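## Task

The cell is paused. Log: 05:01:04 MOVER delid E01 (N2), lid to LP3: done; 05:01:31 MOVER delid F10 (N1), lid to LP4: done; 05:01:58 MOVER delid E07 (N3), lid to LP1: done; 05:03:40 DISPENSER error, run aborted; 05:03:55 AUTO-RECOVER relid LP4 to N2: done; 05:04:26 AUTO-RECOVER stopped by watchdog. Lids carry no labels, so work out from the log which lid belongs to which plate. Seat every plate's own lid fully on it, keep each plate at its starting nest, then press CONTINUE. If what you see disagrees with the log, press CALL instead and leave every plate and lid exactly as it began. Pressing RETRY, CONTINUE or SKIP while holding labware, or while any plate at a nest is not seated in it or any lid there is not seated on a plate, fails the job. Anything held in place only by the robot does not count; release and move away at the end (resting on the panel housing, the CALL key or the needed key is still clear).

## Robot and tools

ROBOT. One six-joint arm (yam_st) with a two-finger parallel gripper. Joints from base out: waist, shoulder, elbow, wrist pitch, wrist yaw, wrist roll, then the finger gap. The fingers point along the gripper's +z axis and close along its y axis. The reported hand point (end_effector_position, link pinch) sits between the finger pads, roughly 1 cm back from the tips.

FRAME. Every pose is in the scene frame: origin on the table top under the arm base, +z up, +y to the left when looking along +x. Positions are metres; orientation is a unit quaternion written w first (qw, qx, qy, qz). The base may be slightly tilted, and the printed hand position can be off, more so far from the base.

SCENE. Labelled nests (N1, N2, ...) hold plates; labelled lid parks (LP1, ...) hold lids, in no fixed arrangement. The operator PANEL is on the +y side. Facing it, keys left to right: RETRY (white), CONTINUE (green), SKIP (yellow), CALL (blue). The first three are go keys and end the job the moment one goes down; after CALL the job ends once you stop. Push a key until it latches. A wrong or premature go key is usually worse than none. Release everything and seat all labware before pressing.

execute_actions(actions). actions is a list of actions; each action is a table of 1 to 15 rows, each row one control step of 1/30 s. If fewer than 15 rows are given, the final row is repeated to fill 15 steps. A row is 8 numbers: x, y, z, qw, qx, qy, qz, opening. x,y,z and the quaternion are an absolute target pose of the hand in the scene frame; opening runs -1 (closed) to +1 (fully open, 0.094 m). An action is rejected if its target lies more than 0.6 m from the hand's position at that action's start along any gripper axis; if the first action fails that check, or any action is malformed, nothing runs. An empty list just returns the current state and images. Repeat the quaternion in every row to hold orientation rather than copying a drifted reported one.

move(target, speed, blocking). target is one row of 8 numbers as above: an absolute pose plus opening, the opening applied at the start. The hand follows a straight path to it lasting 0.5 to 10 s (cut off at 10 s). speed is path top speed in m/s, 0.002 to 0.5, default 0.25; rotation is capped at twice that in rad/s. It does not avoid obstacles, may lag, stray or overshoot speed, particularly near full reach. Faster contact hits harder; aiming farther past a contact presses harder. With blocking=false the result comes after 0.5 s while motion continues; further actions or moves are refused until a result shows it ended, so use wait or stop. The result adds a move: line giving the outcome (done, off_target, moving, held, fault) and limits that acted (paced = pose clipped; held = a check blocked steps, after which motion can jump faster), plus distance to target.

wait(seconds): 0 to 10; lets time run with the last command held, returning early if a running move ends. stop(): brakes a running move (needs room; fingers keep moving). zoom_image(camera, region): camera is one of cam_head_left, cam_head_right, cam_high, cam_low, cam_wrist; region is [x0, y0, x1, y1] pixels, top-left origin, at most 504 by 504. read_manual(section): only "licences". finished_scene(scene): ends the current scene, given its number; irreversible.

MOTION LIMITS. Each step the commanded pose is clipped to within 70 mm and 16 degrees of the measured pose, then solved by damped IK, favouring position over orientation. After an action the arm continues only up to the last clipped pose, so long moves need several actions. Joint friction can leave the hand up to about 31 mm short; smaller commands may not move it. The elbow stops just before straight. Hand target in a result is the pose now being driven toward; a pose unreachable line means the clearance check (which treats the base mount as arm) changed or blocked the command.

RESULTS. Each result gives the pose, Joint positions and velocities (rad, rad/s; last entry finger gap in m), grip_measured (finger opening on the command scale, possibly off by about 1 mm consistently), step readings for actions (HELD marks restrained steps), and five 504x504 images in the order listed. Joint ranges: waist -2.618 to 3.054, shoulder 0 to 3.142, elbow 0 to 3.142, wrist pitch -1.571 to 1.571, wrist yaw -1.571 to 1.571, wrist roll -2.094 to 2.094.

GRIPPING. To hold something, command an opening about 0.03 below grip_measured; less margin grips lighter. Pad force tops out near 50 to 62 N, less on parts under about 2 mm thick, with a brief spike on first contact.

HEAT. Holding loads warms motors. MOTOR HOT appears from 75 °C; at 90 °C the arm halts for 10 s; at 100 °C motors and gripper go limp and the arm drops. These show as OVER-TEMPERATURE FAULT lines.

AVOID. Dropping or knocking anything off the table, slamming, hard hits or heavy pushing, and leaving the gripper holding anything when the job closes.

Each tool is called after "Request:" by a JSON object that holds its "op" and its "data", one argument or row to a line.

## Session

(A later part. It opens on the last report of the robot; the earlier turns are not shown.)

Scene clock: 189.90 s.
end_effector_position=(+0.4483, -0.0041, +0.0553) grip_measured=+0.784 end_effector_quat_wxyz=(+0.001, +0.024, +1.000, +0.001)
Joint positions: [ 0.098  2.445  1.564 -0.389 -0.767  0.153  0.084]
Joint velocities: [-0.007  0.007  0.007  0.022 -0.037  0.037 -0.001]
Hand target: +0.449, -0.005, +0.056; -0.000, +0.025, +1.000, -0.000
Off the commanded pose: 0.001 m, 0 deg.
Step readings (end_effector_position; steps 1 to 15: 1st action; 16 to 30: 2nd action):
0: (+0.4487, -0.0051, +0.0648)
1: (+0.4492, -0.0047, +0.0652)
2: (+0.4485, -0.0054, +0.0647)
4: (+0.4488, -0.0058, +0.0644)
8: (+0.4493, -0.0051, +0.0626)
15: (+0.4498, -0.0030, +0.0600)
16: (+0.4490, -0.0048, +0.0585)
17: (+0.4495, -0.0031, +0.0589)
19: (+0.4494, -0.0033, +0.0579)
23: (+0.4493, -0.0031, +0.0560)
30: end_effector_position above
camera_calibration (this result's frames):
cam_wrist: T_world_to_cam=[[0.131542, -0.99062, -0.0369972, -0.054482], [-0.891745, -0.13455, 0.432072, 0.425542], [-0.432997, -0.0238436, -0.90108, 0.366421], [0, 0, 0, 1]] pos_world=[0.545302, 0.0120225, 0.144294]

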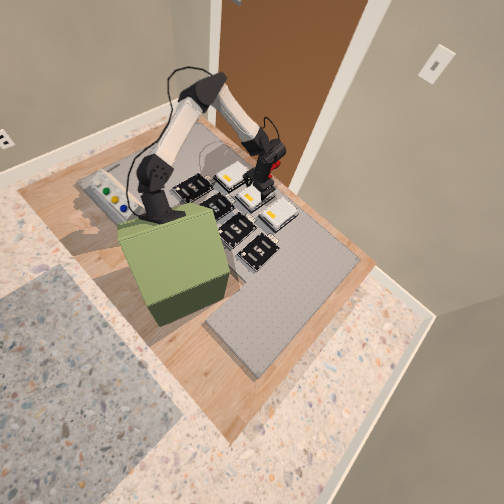

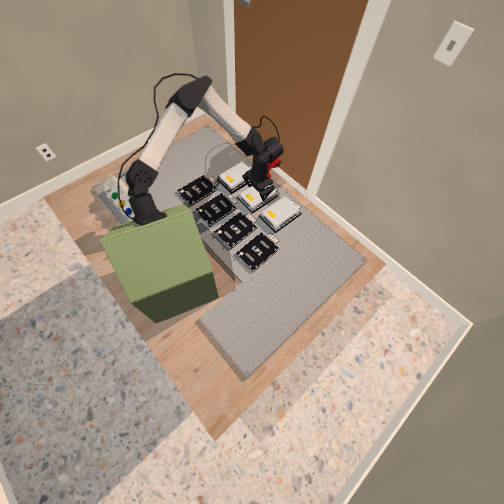

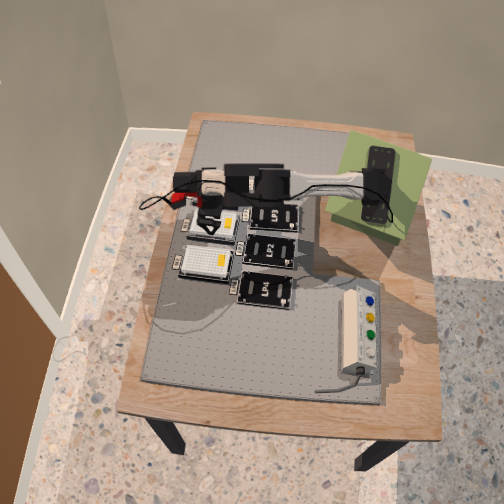

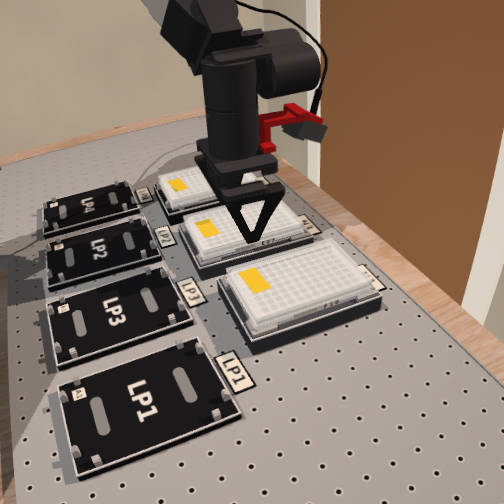

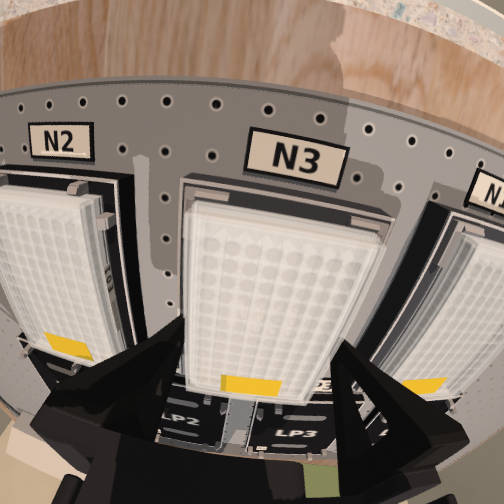

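Request:
{"op": "execute_actions", "data": {
  "actions": [
    [[0.4483,-0.0041,0.056,0,0.025,0.9997,0,0.79],[0.4483,-0.0041,0.056,0,0.025,0.9997,0,0.81],[0.4483,-0.0041,0.056,0,0.025,0.9997,0,0.83],[0.4483,-0.0041,0.056,0,0.025,0.9997,0,0.86],[0.4483,-0.0041,0.056,0,0.025,0.9997,0,0.9],[0.4483,-0.0041,0.056,0,0.025,0.9997,0,0.95],[0.4483,-0.0041,0.056,0,0.025,0.9997,0,1]],
    [[0.4483,-0.0041,0.056,0,0.025,0.9997,0,1]]
  ]
}}

Scene clock: 192.10 s.
end_effector_position=(+0.4483, -0.0041, +0.0553) grip_measured=+1.000 end_effector_quat_wxyz=(+0.001, +0.024, +1.000, +0.001)
Joint positions: [ 0.098  2.445  1.564 -0.389 -0.767  0.153  0.094]
Joint velocities: [ 0.007  0.017  0.002  0.007  0.007 -0.051  0.   ]
Hand target: +0.448, -0.004, +0.056; +0.000, +0.025, +1.000, +0.000
Off the commanded pose: 0.001 m, 0 deg.
Step readings (end_effector_position; steps 1 to 15: 1st action; 16 to 30: 2nd action):
0: (+0.4483, -0.0041, +0.0553)
1: (+0.4483, -0.0041, +0.0553)
2: (+0.4483, -0.0041, +0.0553)
4: (+0.4483, -0.0041, +0.0553)
8: (+0.4483, -0.0041, +0.0553)
15: (+0.4483, -0.0041, +0.0553)
16: (+0.4483, -0.0041, +0.0553)
17: (+0.4483, -0.0041, +0.0553)
19: (+0.4483, -0.0041, +0.0553)
23: (+0.4483, -0.0041, +0.0553)
30: end_effector_position above
camera_calibration (this result's frames):
cam_wrist: T_world_to_cam=[[0.131542, -0.99062, -0.0369972, -0.054482], [-0.891745, -0.13455, 0.432072, 0.425542], [-0.432997, -0.0238436, -0.90108, 0.366421], [0, 0, 0, 1]] pos_world=[0.545302, 0.0120225, 0.144294]

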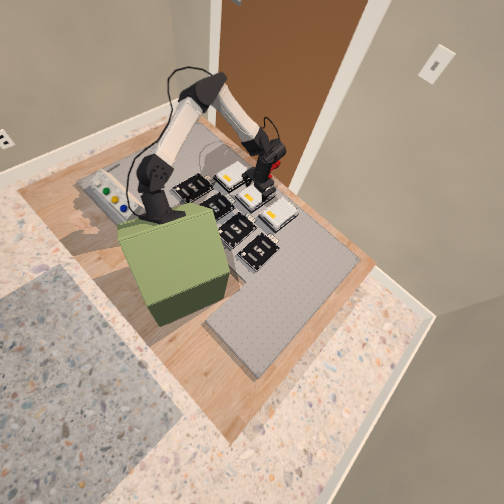

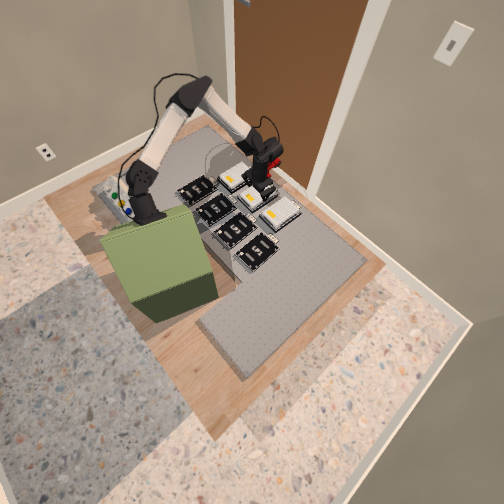

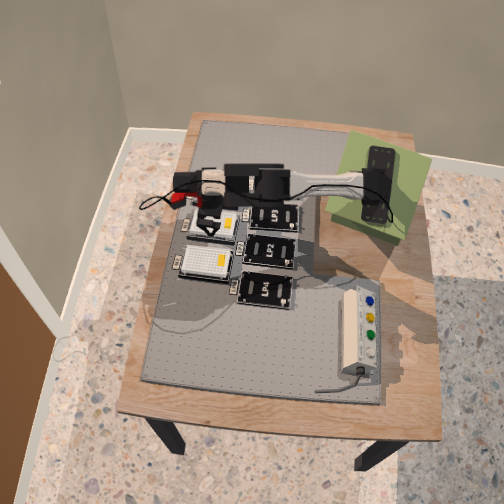

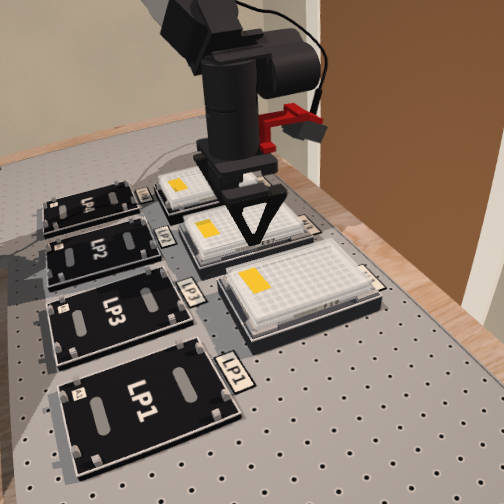

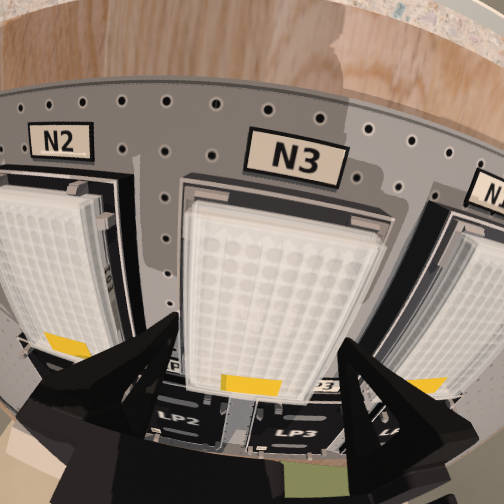

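Request:
{"op": "execute_actions", "data": {
  "actions": [
    [[0.4483,-0.0041,0.062,0,0.025,0.9997,0,1],[0.4483,-0.0041,0.068,0,0.025,0.9997,0,1],[0.4483,-0.0041,0.074,0,0.025,0.9997,0,1],[0.4483,-0.0041,0.08,0,0.025,0.9997,0,1],[0.4483,-0.0041,0.086,0,0.025,0.9997,0,1],[0.4483,-0.0041,0.092,0,0.025,0.9997,0,1],[0.4483,-0.0041,0.098,0,0.025,0.9997,0,1],[0.4483,-0.0041,0.104,0,0.025,0.9997,0,1],[0.4483,-0.0041,0.11,0,0.025,0.9997,0,1],[0.4483,-0.0041,0.116,0,0.025,0.9997,0,1],[0.4483,-0.0041,0.122,0,0.025,0.9997,0,1],[0.4483,-0.0041,0.128,0,0.025,0.9997,0,1],[0.4483,-0.0041,0.134,0,0.025,0.9997,0,1],[0.4483,-0.0041,0.14,0,0.025,0.9997,0,1],[0.4483,-0.0041,0.146,0,0.025,0.9997,0,1]],
    [[0.4483,-0.0041,0.146,0,0.025,0.9997,0,1]]
  ]
}}

Request:
{"op": "move", "data": {
  "target": [0.2,0.2,0.22,0,0,1,0,-1],
  "speed": 0.3
}}

Request:
{"op": "zoom_image", "data": {
  "camera": "cam_low",
  "region": [130,150,400,360]
}}

Scene clock: 194.07 s.
end_effector_position=(+0.4416, -0.0093, +0.1414) grip_measured=+1.000 end_effector_quat_wxyz=(-0.004, +0.034, +0.999, -0.003)
Joint positions: [-0.047  2.3    1.564 -0.688 -0.791 -0.037  0.094]
Joint velocities: [-0.012 -0.012 -0.002 -0.066 -0.007  0.007  0.   ]
Hand target: +0.448, -0.004, +0.146; +0.000, +0.025, +1.000, -0.000
Off the commanded pose: 0.010 m, 1 deg.
Step readings (end_effector_position; steps 1 to 15: 1st action; 16 to 30: 2nd action):
0: (+0.4483, -0.0041, +0.0553)
1: (+0.4480, -0.0041, +0.0553)
2: (+0.4474, -0.0045, +0.0556)
4: (+0.4461, -0.0049, +0.0586)
8: (+0.4497, -0.0056, +0.0791)
15: (+0.4564, -0.0075, +0.1288)
16: (+0.4555, -0.0082, +0.1338)
17: (+0.4545, -0.0089, +0.1377)
19: (+0.4516, -0.0103, +0.1413)
23: (+0.4453, -0.0097, +0.1414)
30: end_effector_position above
camera_calibration (this result's frames):
cam_wrist: T_world_to_cam=[[0.112794, -0.993157, -0.0302595, -0.0483106], [-0.889666, -0.114508, 0.442021, 0.379571], [-0.442461, -0.0229365, -0.896494, 0.444542], [0, 0, 0, 1]] pos_world=[0.539834, 0.00568018, 0.22929]

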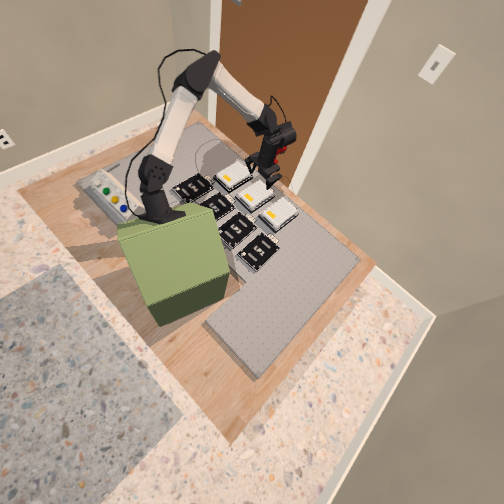

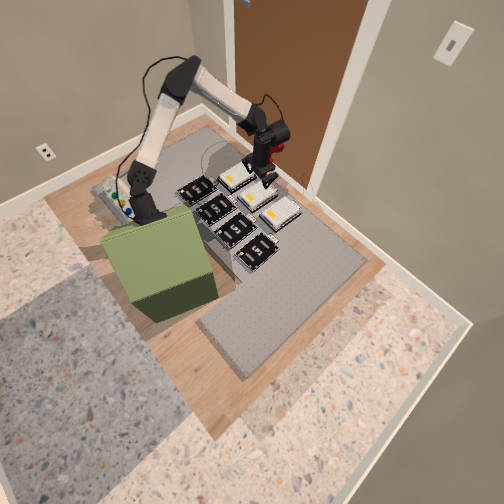

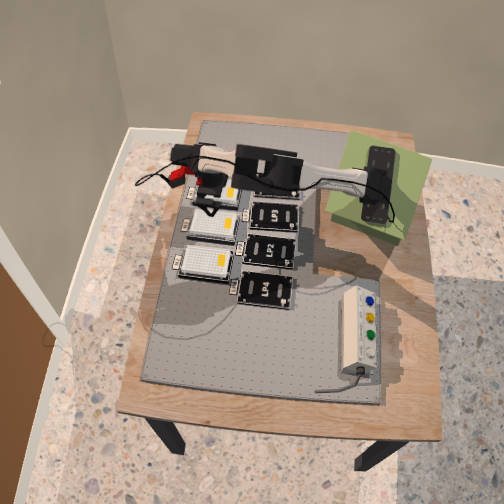

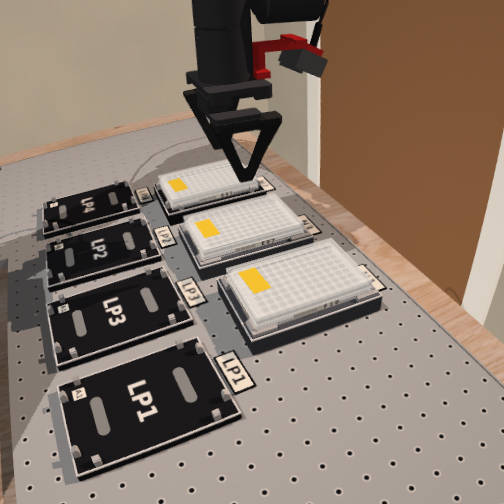

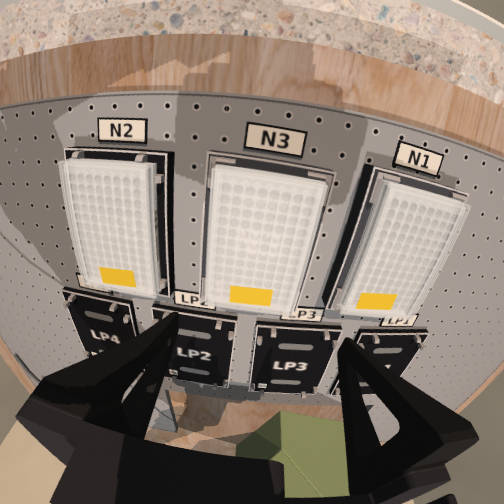

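Scene clock: 195.93 s.
end_effector_position=(+0.2137, +0.2104, +0.2249) grip_measured=-0.982 end_effector_quat_wxyz=(+0.016, -0.010, +1.000, +0.008)
Joint positions: [ 0.422  0.969  0.732 -0.741 -0.629  0.494  0.001]
Joint velocities: [ 0.007 -0.007  0.002 -0.037  0.007  0.022  0.002]
Hand target: +0.201, +0.202, +0.220; +0.001, -0.000, +1.000, -0.001
Off the commanded pose: 0.018 m, 2 deg.
move: off_target
camera_calibration (this result's frames):
cam_wrist: T_world_to_cam=[[0.200969, -0.978549, -0.0453122, 0.179624], [-0.892925, -0.202014, 0.402338, 0.193078], [-0.402861, -0.0403969, -0.914369, 0.42282], [0, 0, 0, 1]] pos_world=[0.306643, 0.231855, 0.31707]

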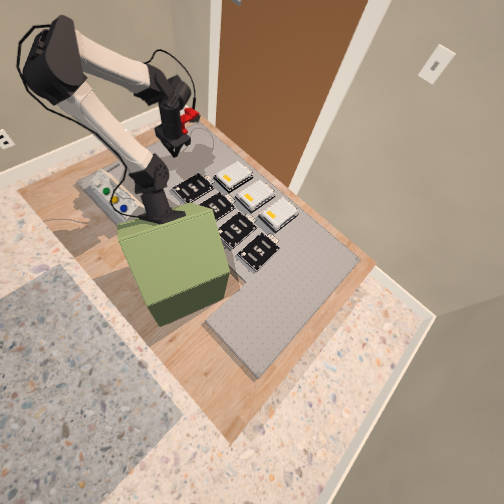

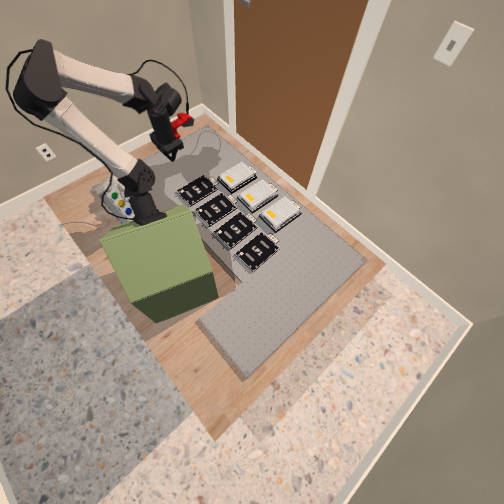

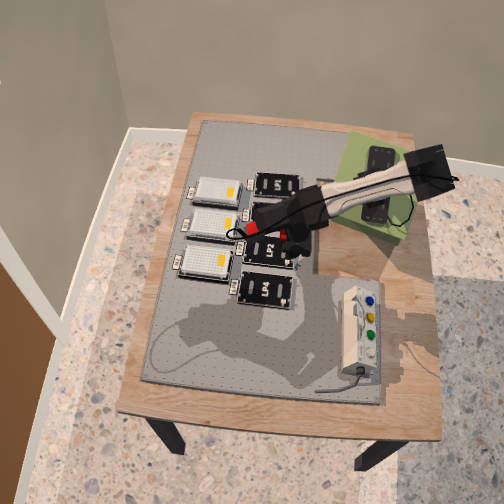

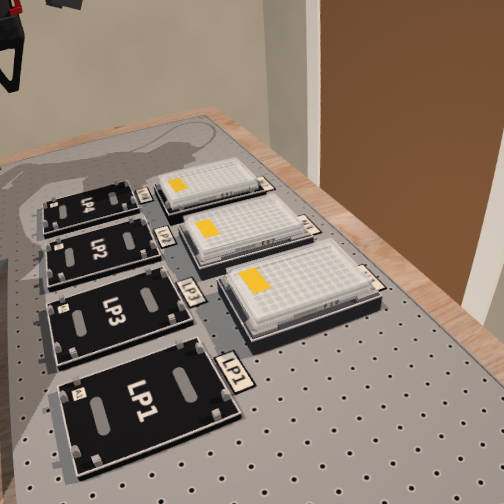

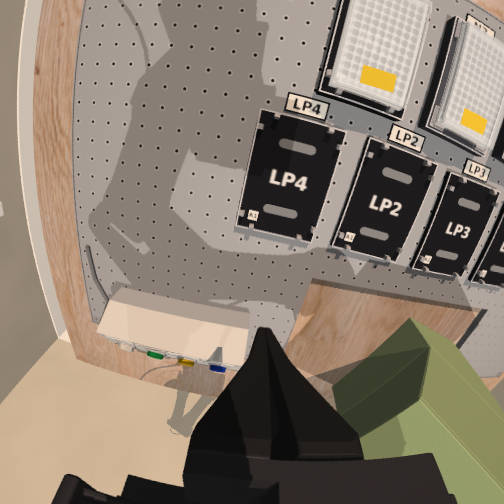

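Region (130, 150, 400, 360) of cam_low's 504x504 image, scaled by 1.867, with more detail than that image has.

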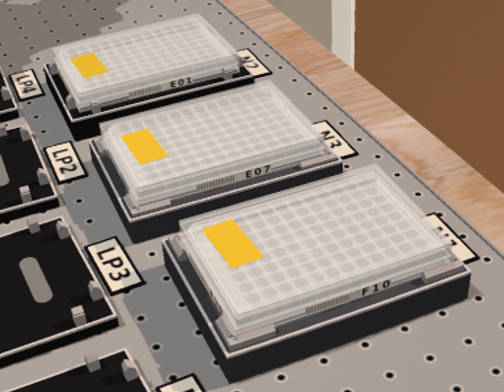

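Request:
{"op": "zoom_image", "data": {
  "camera": "cam_high",
  "region": [320,270,420,400]
}}

Request:
{"op": "zoom_image", "data": {
  "camera": "cam_head_left",
  "region": [70,160,160,230]
}}

Region (320, 270, 420, 400) of cam_high's 504x504 image, scaled by 3.877, with more detail than that image has; it fills the left 388 columns of this view, and the rest is white.

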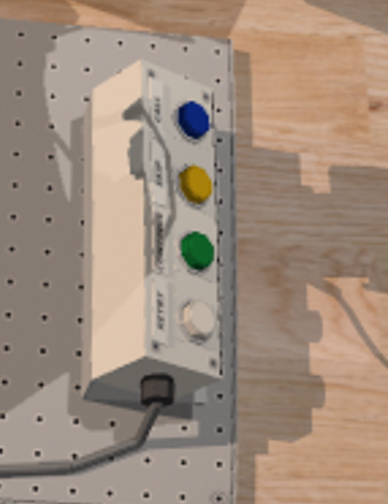

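Region (70, 160, 160, 230) of cam_head_left's 504x504 image, scaled by 5.600, with more detail than that image has.

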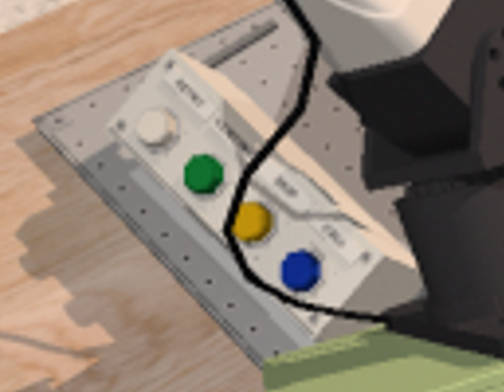

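Request:
{"op": "move", "data": {
  "target": [-0.03,0.31,0.2,0,-0.7071,0.7071,0,-1],
  "speed": 0.3
}}

Scene clock: 203.77 s.
end_effector_position=(-0.0256, +0.3012, +0.1972) grip_measured=-0.982 end_effector_quat_wxyz=(+0.003, +0.706, -0.708, +0.009)
Joint positions: [ 2.124  1.012  0.722 -0.648  0.522  0.271  0.001]
Joint velocities: [-0.002  0.002 -0.007  0.022 -0.037 -0.007 -0.001]
Hand target: -0.030, +0.312, +0.199; -0.003, +0.709, -0.705, +0.001
Off the commanded pose: 0.010 m, 1 deg.
move: done
camera_calibration (this result's frames):
cam_wrist: T_world_to_cam=[[0.983956, 0.175899, -0.0298348, -0.0153764], [0.170302, -0.876168, 0.450918, 0.229552], [0.0531757, -0.448764, -0.892067, 0.435017], [0, 0, 0, 1]] pos_world=[-0.0470959, 0.399051, 0.284097]

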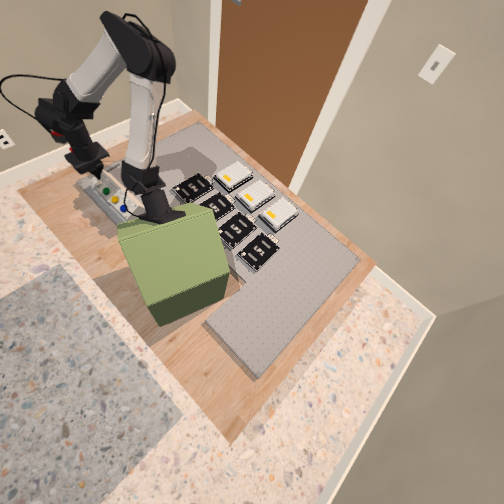

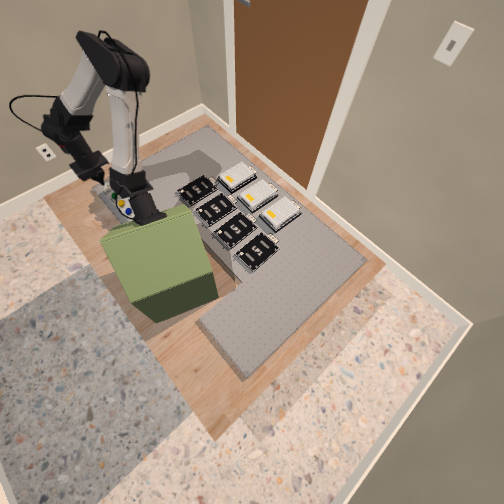

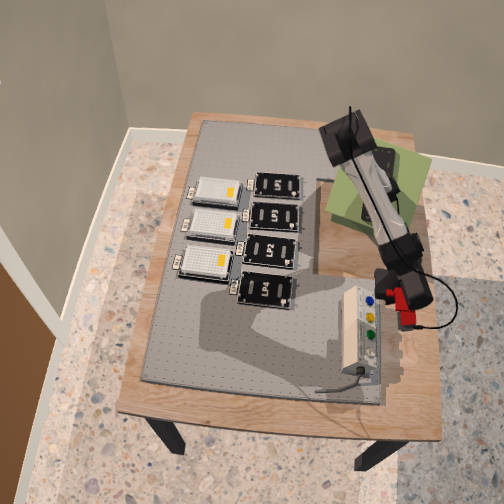

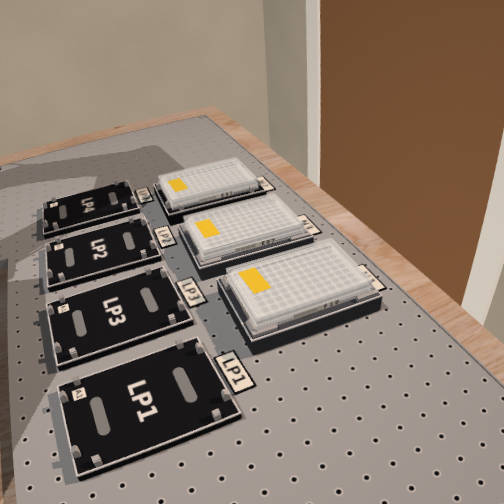

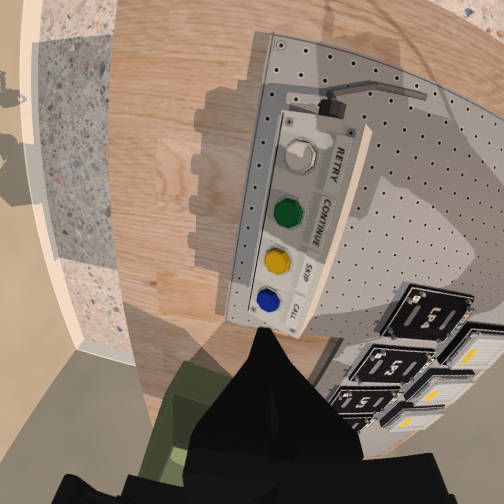

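Request:
{"op": "zoom_image", "data": {
  "camera": "cam_wrist",
  "region": [220,90,390,340]
}}

Region (220, 90, 390, 340) of cam_wrist's 504x504 image, scaled by 2.016, with more detail than that image has; it fills the left 343 columns of this view, and the rest is white.

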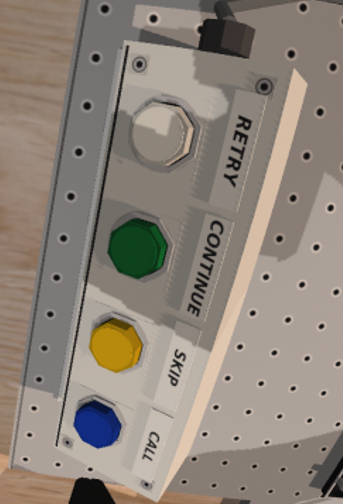

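Request:
{"op": "move", "data": {
  "target": [-0.045,0.339,0.145,0.183,-0.683,0.683,-0.183,-1],
  "speed": 0.15
}}

Scene clock: 208.20 s.
end_effector_position=(-0.0399, +0.3350, +0.1443) grip_measured=-0.983 end_effector_quat_wxyz=(-0.181, +0.681, -0.685, +0.184)
Joint positions: [ 2.256  1.644  1.035 -0.768  1.048  0.688  0.001]
Joint velocities: [-0.017 -0.012  0.012 -0.051 -0.095  0.037  0.   ]
Hand target: -0.046, +0.339, +0.145; -0.183, +0.684, -0.682, +0.182
Off the commanded pose: 0.007 m, 0 deg.
move: done
camera_calibration (this result's frames):
cam_wrist: T_world_to_cam=[[0.871505, 0.174889, 0.458141, -0.0834875], [-0.0689318, -0.881279, 0.467542, 0.275288], [0.485518, -0.439046, -0.755983, 0.398066], [0, 0, 0, 1]] pos_world=[-0.101533, 0.431976, 0.210472]

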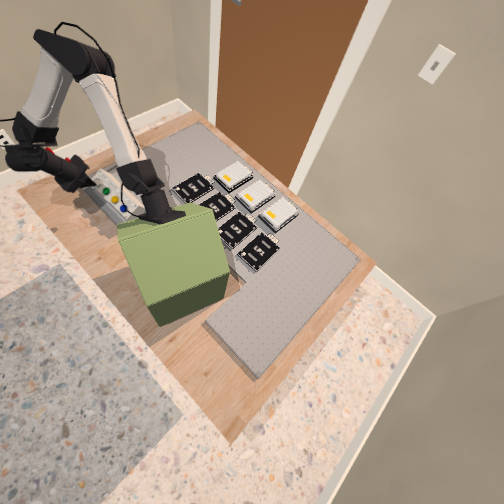

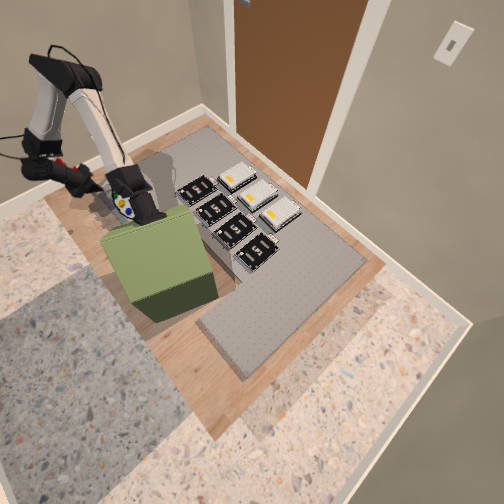

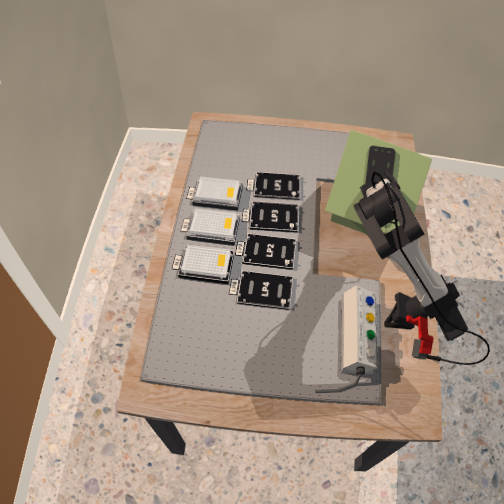

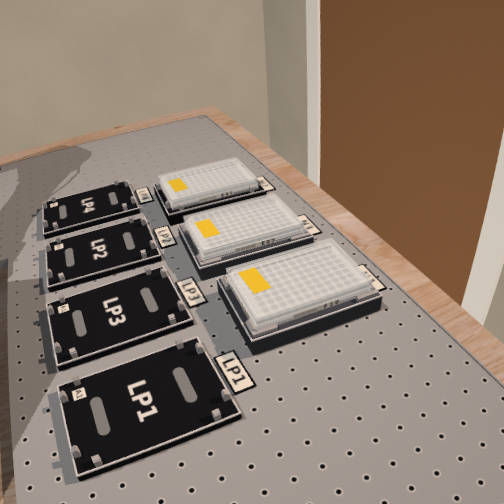

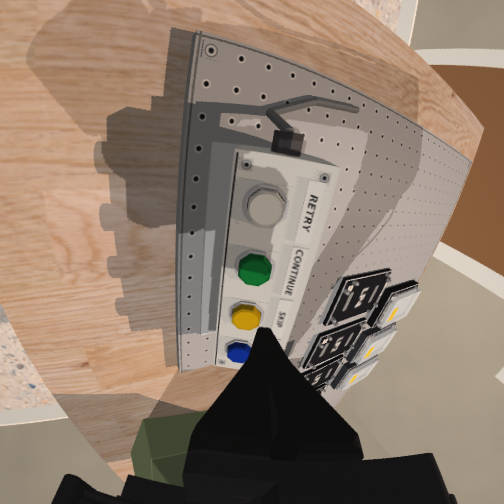

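Request:
{"op": "move", "data": {
  "target": [-0.033,0.338,0.115,0.183,-0.683,0.683,-0.183,-1],
  "speed": 0.08
}}

Scene clock: 209.77 s.
end_effector_position=(-0.0367, +0.3552, +0.1250) grip_measured=-0.983 end_effector_quat_wxyz=(-0.192, +0.673, -0.695, +0.165)
Joint positions: [ 2.196  1.665  1.035 -0.579  1.043  0.55   0.001]
Joint velocities: [ 0.007 -0.017  0.002  0.081 -0.051 -0.007  0.001]
Hand target: -0.033, +0.338, +0.116; -0.183, +0.683, -0.683, +0.184
Off the commanded pose: 0.020 m, 3 deg.
move: off_target
camera_calibration (this result's frames):
cam_wrist: T_world_to_cam=[[0.878554, 0.140202, 0.456603, -0.0681504], [-0.0771995, -0.901701, 0.425413, 0.314527], [0.471363, -0.408997, -0.781369, 0.382835], [0, 0, 0, 1]] pos_world=[-0.0962993, 0.449743, 0.19645]

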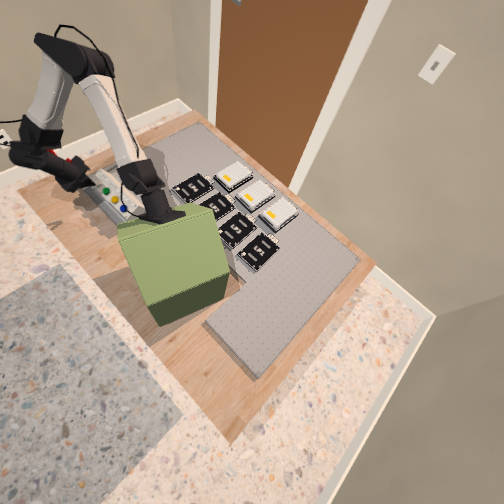

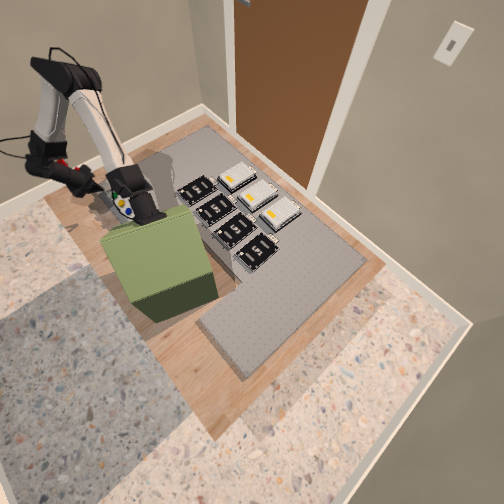

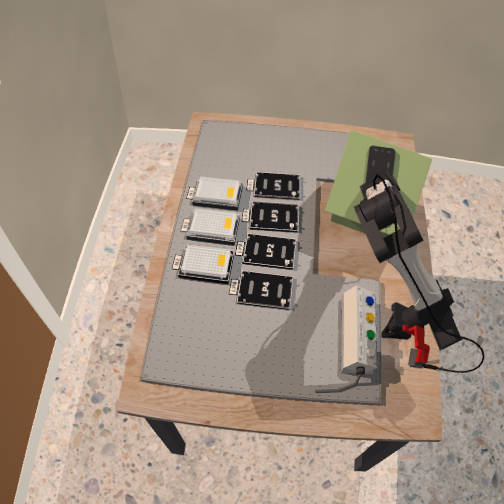

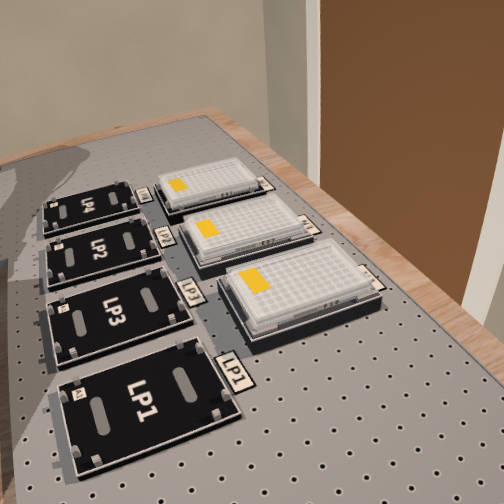

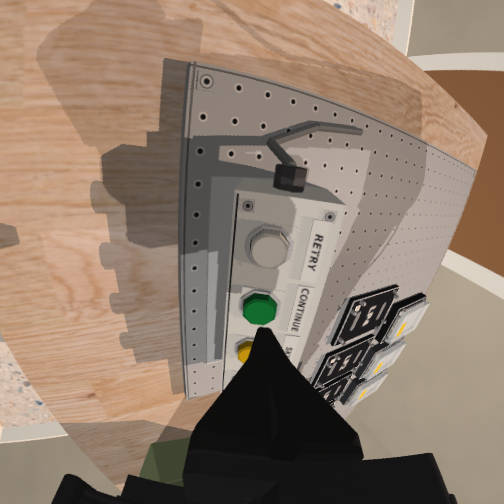

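Request:
{"op": "execute_actions", "data": {
  "actions": [
    [[-0.033,0.32,0.12,0.183,-0.683,0.683,-0.183,-1],[-0.033,0.32,0.12,0.183,-0.683,0.683,-0.183,-1],[-0.033,0.32,0.12,0.183,-0.683,0.683,-0.183,-1],[-0.045,0.355,0.125,0.183,-0.683,0.683,-0.183,-1],[-0.021,0.318,0.112,0.183,-0.683,0.683,-0.183,-1],[-0.045,0.358,0.125,0.183,-0.683,0.683,-0.183,-1],[-0.021,0.318,0.112,0.183,-0.683,0.683,-0.183,-1],[-0.045,0.358,0.125,0.183,-0.683,0.683,-0.183,-1],[-0.021,0.318,0.111,0.183,-0.683,0.683,-0.183,-1],[-0.045,0.358,0.125,0.183,-0.683,0.683,-0.183,-1],[-0.021,0.318,0.111,0.183,-0.683,0.683,-0.183,-1],[-0.045,0.358,0.125,0.183,-0.683,0.683,-0.183,-1],[-0.021,0.318,0.111,0.183,-0.683,0.683,-0.183,-1],[-0.045,0.358,0.125,0.183,-0.683,0.683,-0.183,-1],[-0.033,0.338,0.118,0.183,-0.683,0.683,-0.183,-1]]
  ]
}}

Scene clock: 210.93 s.
end_effector_position=(-0.0334, +0.3400, +0.1195) grip_measured=-0.983 end_effector_quat_wxyz=(-0.184, +0.682, -0.684, +0.182)
Joint positions: [ 2.19   1.677  1.004 -0.584  1.038  0.55   0.001]
Joint velocities: [-0.007 -0.012  0.012  0.33  -0.081  0.037  0.   ]
Hand target: -0.033, +0.338, +0.118; -0.183, +0.683, -0.683, +0.183
Off the commanded pose: 0.002 m, 0 deg.
Step readings (end_effector_position):
0: (-0.0370, +0.3556, +0.1249)
1: (-0.0366, +0.3532, +0.1241)
2: (-0.0356, +0.3481, +0.1231)
4: (-0.0331, +0.3363, +0.1215)
8: (-0.0328, +0.3355, +0.1199)
15: end_effector_position above
camera_calibration (this result's frames):
cam_wrist: T_world_to_cam=[[0.869345, 0.17722, 0.461337, -0.079813], [-0.0649874, -0.884392, 0.462198, 0.293526], [0.489913, -0.431791, -0.757325, 0.3762], [0, 0, 0, 1]] pos_world=[-0.0958447, 0.436176, 0.186059]

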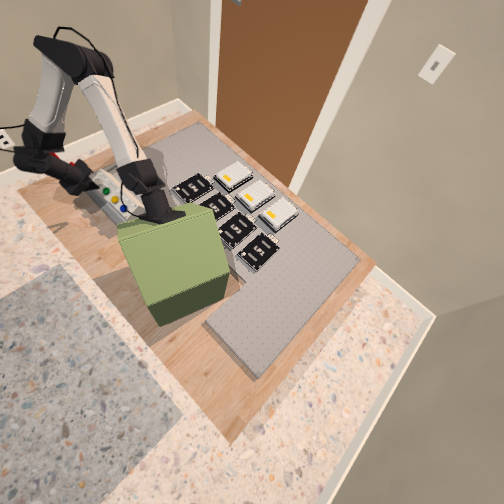

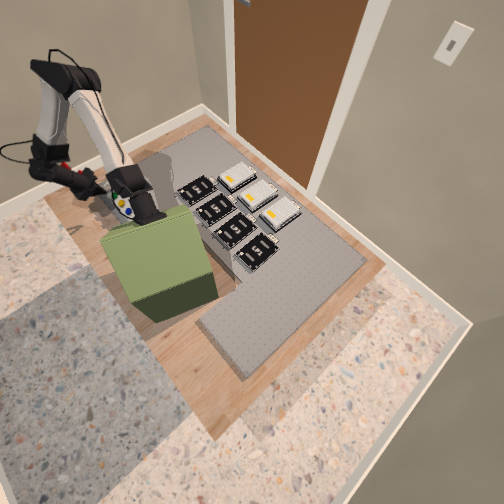

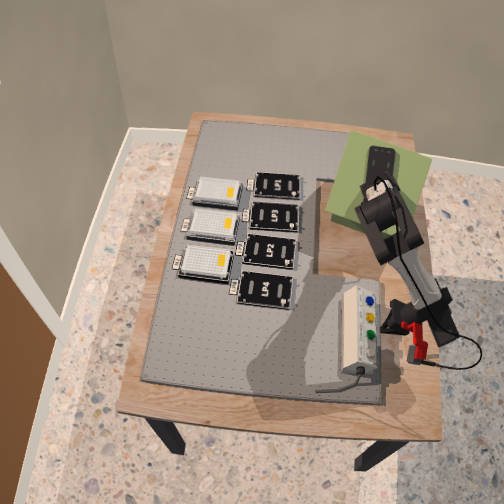

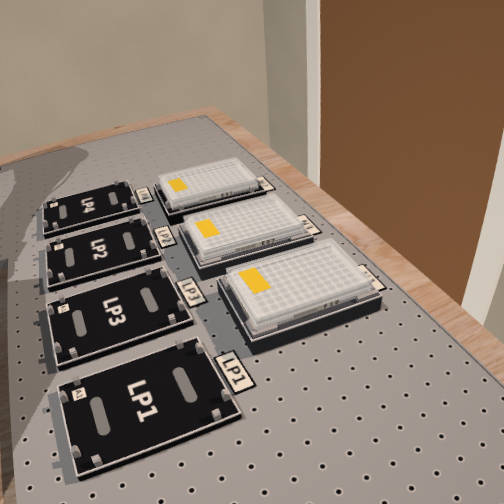

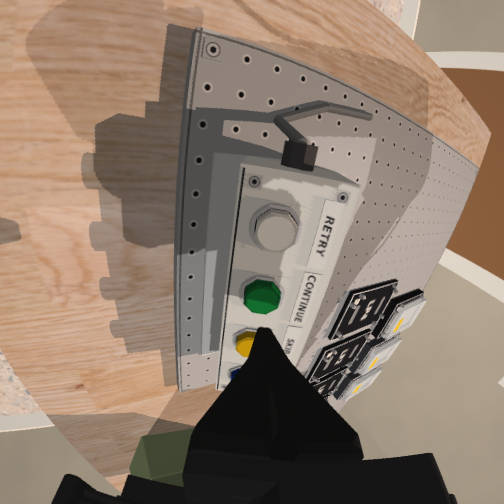

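Request:
{"op": "execute_actions", "data": {
  "actions": [
    [[-0.040,0.348,0.120,0.183,-0.683,0.683,-0.183,-1],[-0.022,0.319,0.114,0.183,-0.683,0.683,-0.183,-1],[-0.045,0.358,0.120,0.183,-0.683,0.683,-0.183,-1],[-0.020,0.319,0.110,0.183,-0.683,0.683,-0.183,-1],[-0.043,0.358,0.116,0.183,-0.683,0.683,-0.183,-1],[-0.018,0.319,0.106,0.183,-0.683,0.683,-0.183,-1],[-0.041,0.358,0.112,0.183,-0.683,0.683,-0.183,-1],[-0.016,0.319,0.102,0.183,-0.683,0.683,-0.183,-1],[-0.039,0.358,0.108,0.183,-0.683,0.683,-0.183,-1],[-0.014,0.319,0.099,0.183,-0.683,0.683,-0.183,-1],[-0.037,0.358,0.105,0.183,-0.683,0.683,-0.183,-1],[-0.013,0.319,0.097,0.183,-0.683,0.683,-0.183,-1],[-0.036,0.358,0.103,0.183,-0.683,0.683,-0.183,-1],[-0.013,0.319,0.097,0.183,-0.683,0.683,-0.183,-1],[-0.0245,0.3385,0.100,0.183,-0.683,0.683,-0.183,-1]]
  ]
}}

Scene clock: 212.70 s.
end_effector_position=(-0.0254, +0.3365, +0.1043) grip_measured=-0.983 end_effector_quat_wxyz=(-0.185, +0.680, -0.684, +0.185)
Joint positions: [ 2.146  1.693  0.966 -0.473  1.026  0.483  0.001]
Joint velocities: [-0.12   0.002 -0.012 -0.11   0.066 -0.242 -0.001]
Hand target: -0.024, +0.338, +0.100; -0.183, +0.683, -0.683, +0.184
Off the commanded pose: 0.005 m, 0 deg.
Step readings (end_effector_position):
0: (-0.0336, +0.3403, +0.1194)
1: (-0.0335, +0.3405, +0.1196)
2: (-0.0334, +0.3399, +0.1189)
4: (-0.0329, +0.3389, +0.1179)
8: (-0.0323, +0.3382, +0.1135)
15: end_effector_position above
camera_calibration (this result's frames):
cam_wrist: T_world_to_cam=[[0.867556, 0.173825, 0.465973, -0.0785809], [-0.0719107, -0.883244, 0.463367, 0.297313], [0.492112, -0.435506, -0.753764, 0.360176], [0, 0, 0, 1]] pos_world=[-0.0876938, 0.433118, 0.170339]

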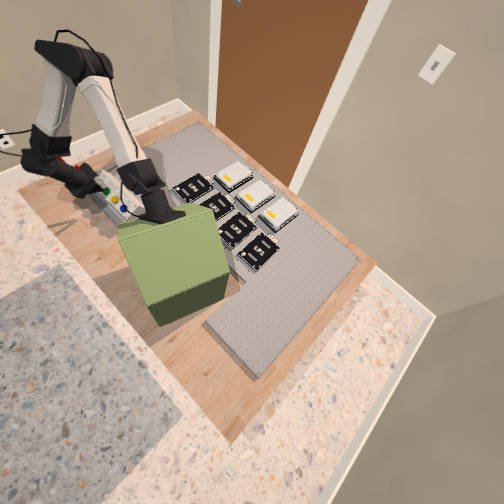

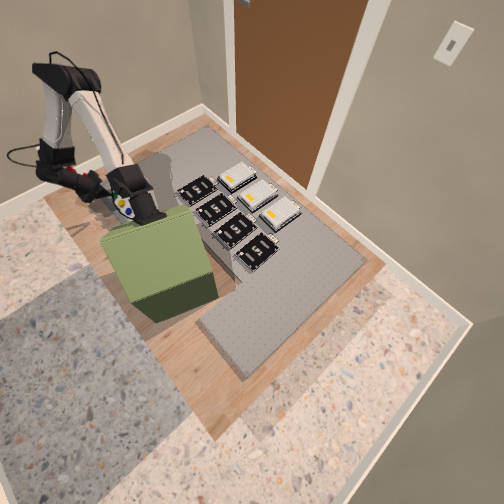

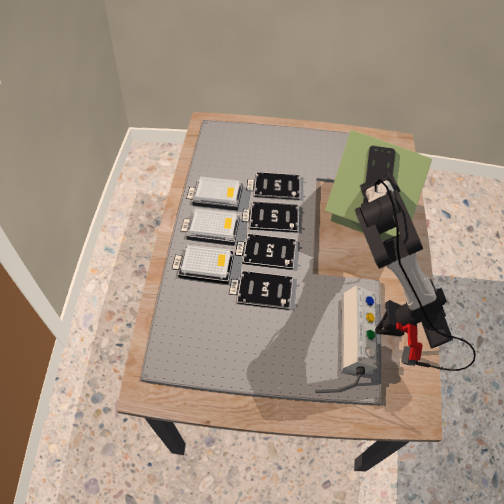

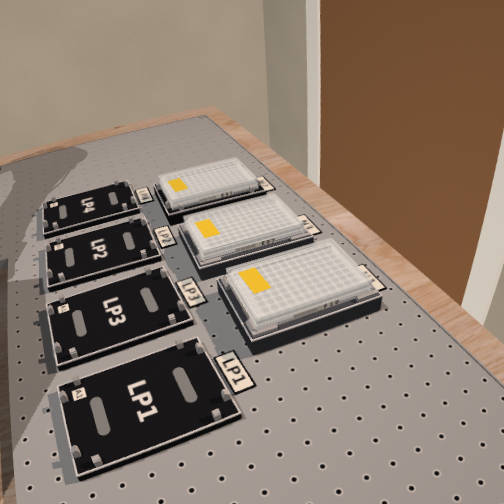

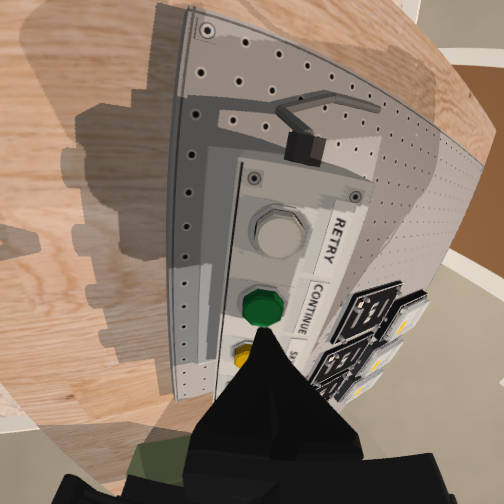

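Request:
{"op": "execute_actions", "data": {
  "actions": [
    [[-0.032,0.348,0.101,0.183,-0.683,0.683,-0.183,-1],[-0.013,0.319,0.094,0.183,-0.683,0.683,-0.183,-1],[-0.034,0.356,0.097,0.183,-0.683,0.683,-0.183,-1],[-0.010,0.319,0.089,0.183,-0.683,0.683,-0.183,-1],[-0.031,0.356,0.092,0.183,-0.683,0.683,-0.183,-1],[-0.007,0.319,0.084,0.183,-0.683,0.683,-0.183,-1],[-0.028,0.356,0.087,0.183,-0.683,0.683,-0.183,-1],[-0.005,0.319,0.080,0.183,-0.683,0.683,-0.183,-1],[-0.026,0.356,0.083,0.183,-0.683,0.683,-0.183,-1],[-0.003,0.319,0.077,0.183,-0.683,0.683,-0.183,-1],[-0.024,0.356,0.080,0.183,-0.683,0.683,-0.183,-1],[-0.002,0.319,0.075,0.183,-0.683,0.683,-0.183,-1],[-0.023,0.356,0.078,0.183,-0.683,0.683,-0.183,-1],[-0.002,0.319,0.075,0.183,-0.683,0.683,-0.183,-1],[-0.0125,0.3375,0.076,0.183,-0.683,0.683,-0.183,-1]]
  ]
}}

Scene clock: 214.00 s.
end_effector_position=(-0.0169, +0.3375, +0.0855) grip_measured=-0.983 end_effector_quat_wxyz=(-0.192, +0.681, -0.687, +0.166)
Joint positions: [ 2.09   1.694  0.886 -0.236  0.998  0.338  0.001]
Joint velocities: [-0.002  0.002 -0.007  0.066 -0.051  0.051 -0.001]
Step readings (end_effector_position):
0: (-0.0258, +0.3387, +0.1031)
1: (-0.0259, +0.3392, +0.1032)
2: (-0.0257, +0.3390, +0.1020)
4: (-0.0253, +0.3382, +0.0998)
8: (-0.0200, +0.3372, +0.0927)
14: (-0.0179, +0.3396, +0.0862)
camera_calibration (this result's frames):
cam_wrist: T_world_to_cam=[[0.875096, 0.162355, 0.455903, -0.0724892], [-0.0580212, -0.900055, 0.431896, 0.316135], [0.480458, -0.404402, -0.778215, 0.333653], [0, 0, 0, 1]] pos_world=[-0.0785289, 0.431238, 0.156164]
The task's run has ended: the event that ends the task has happened. This ends this scene only. If you have not yet called finished_scene for this scene, call it to go on to the next scene.

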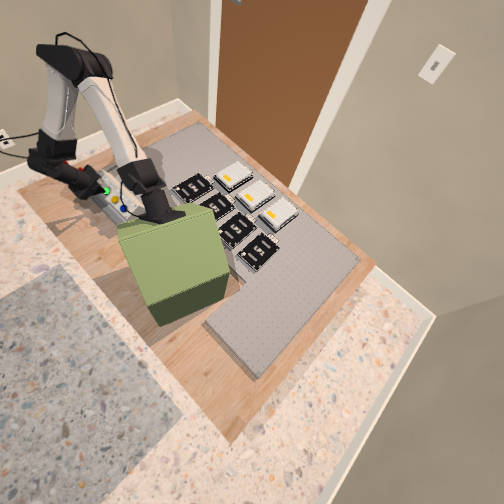

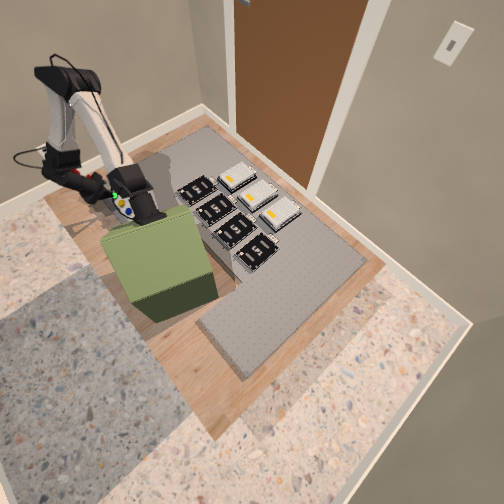

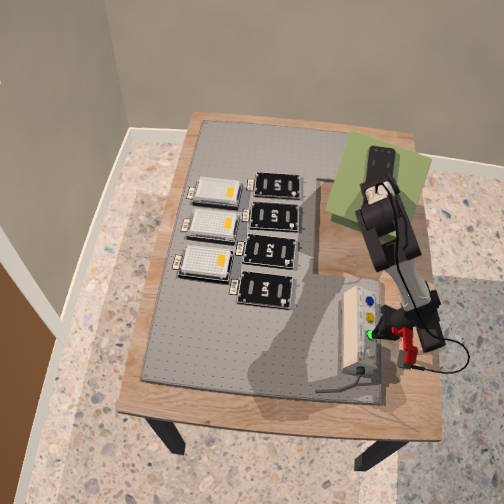

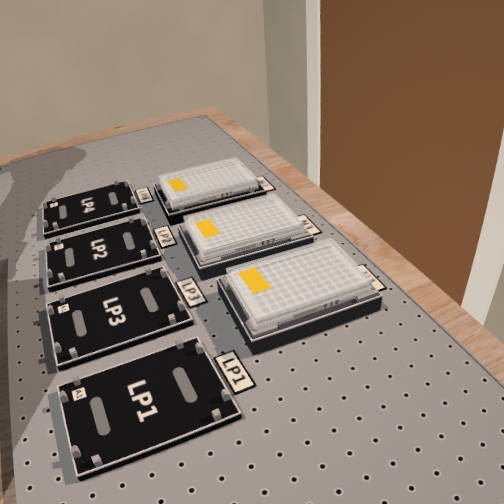

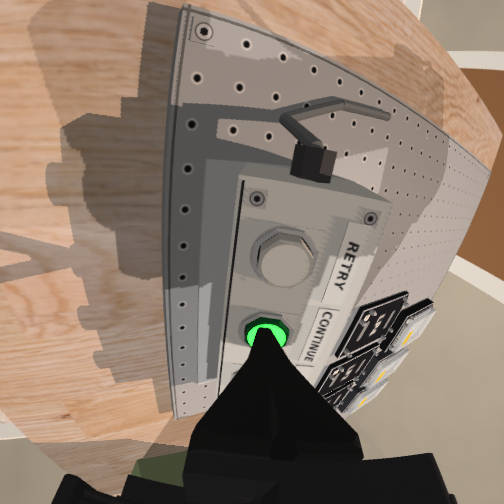

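Request:
{"op": "finished_scene", "data": {
  "scene": 1
}}

The scene is finished: the task was done.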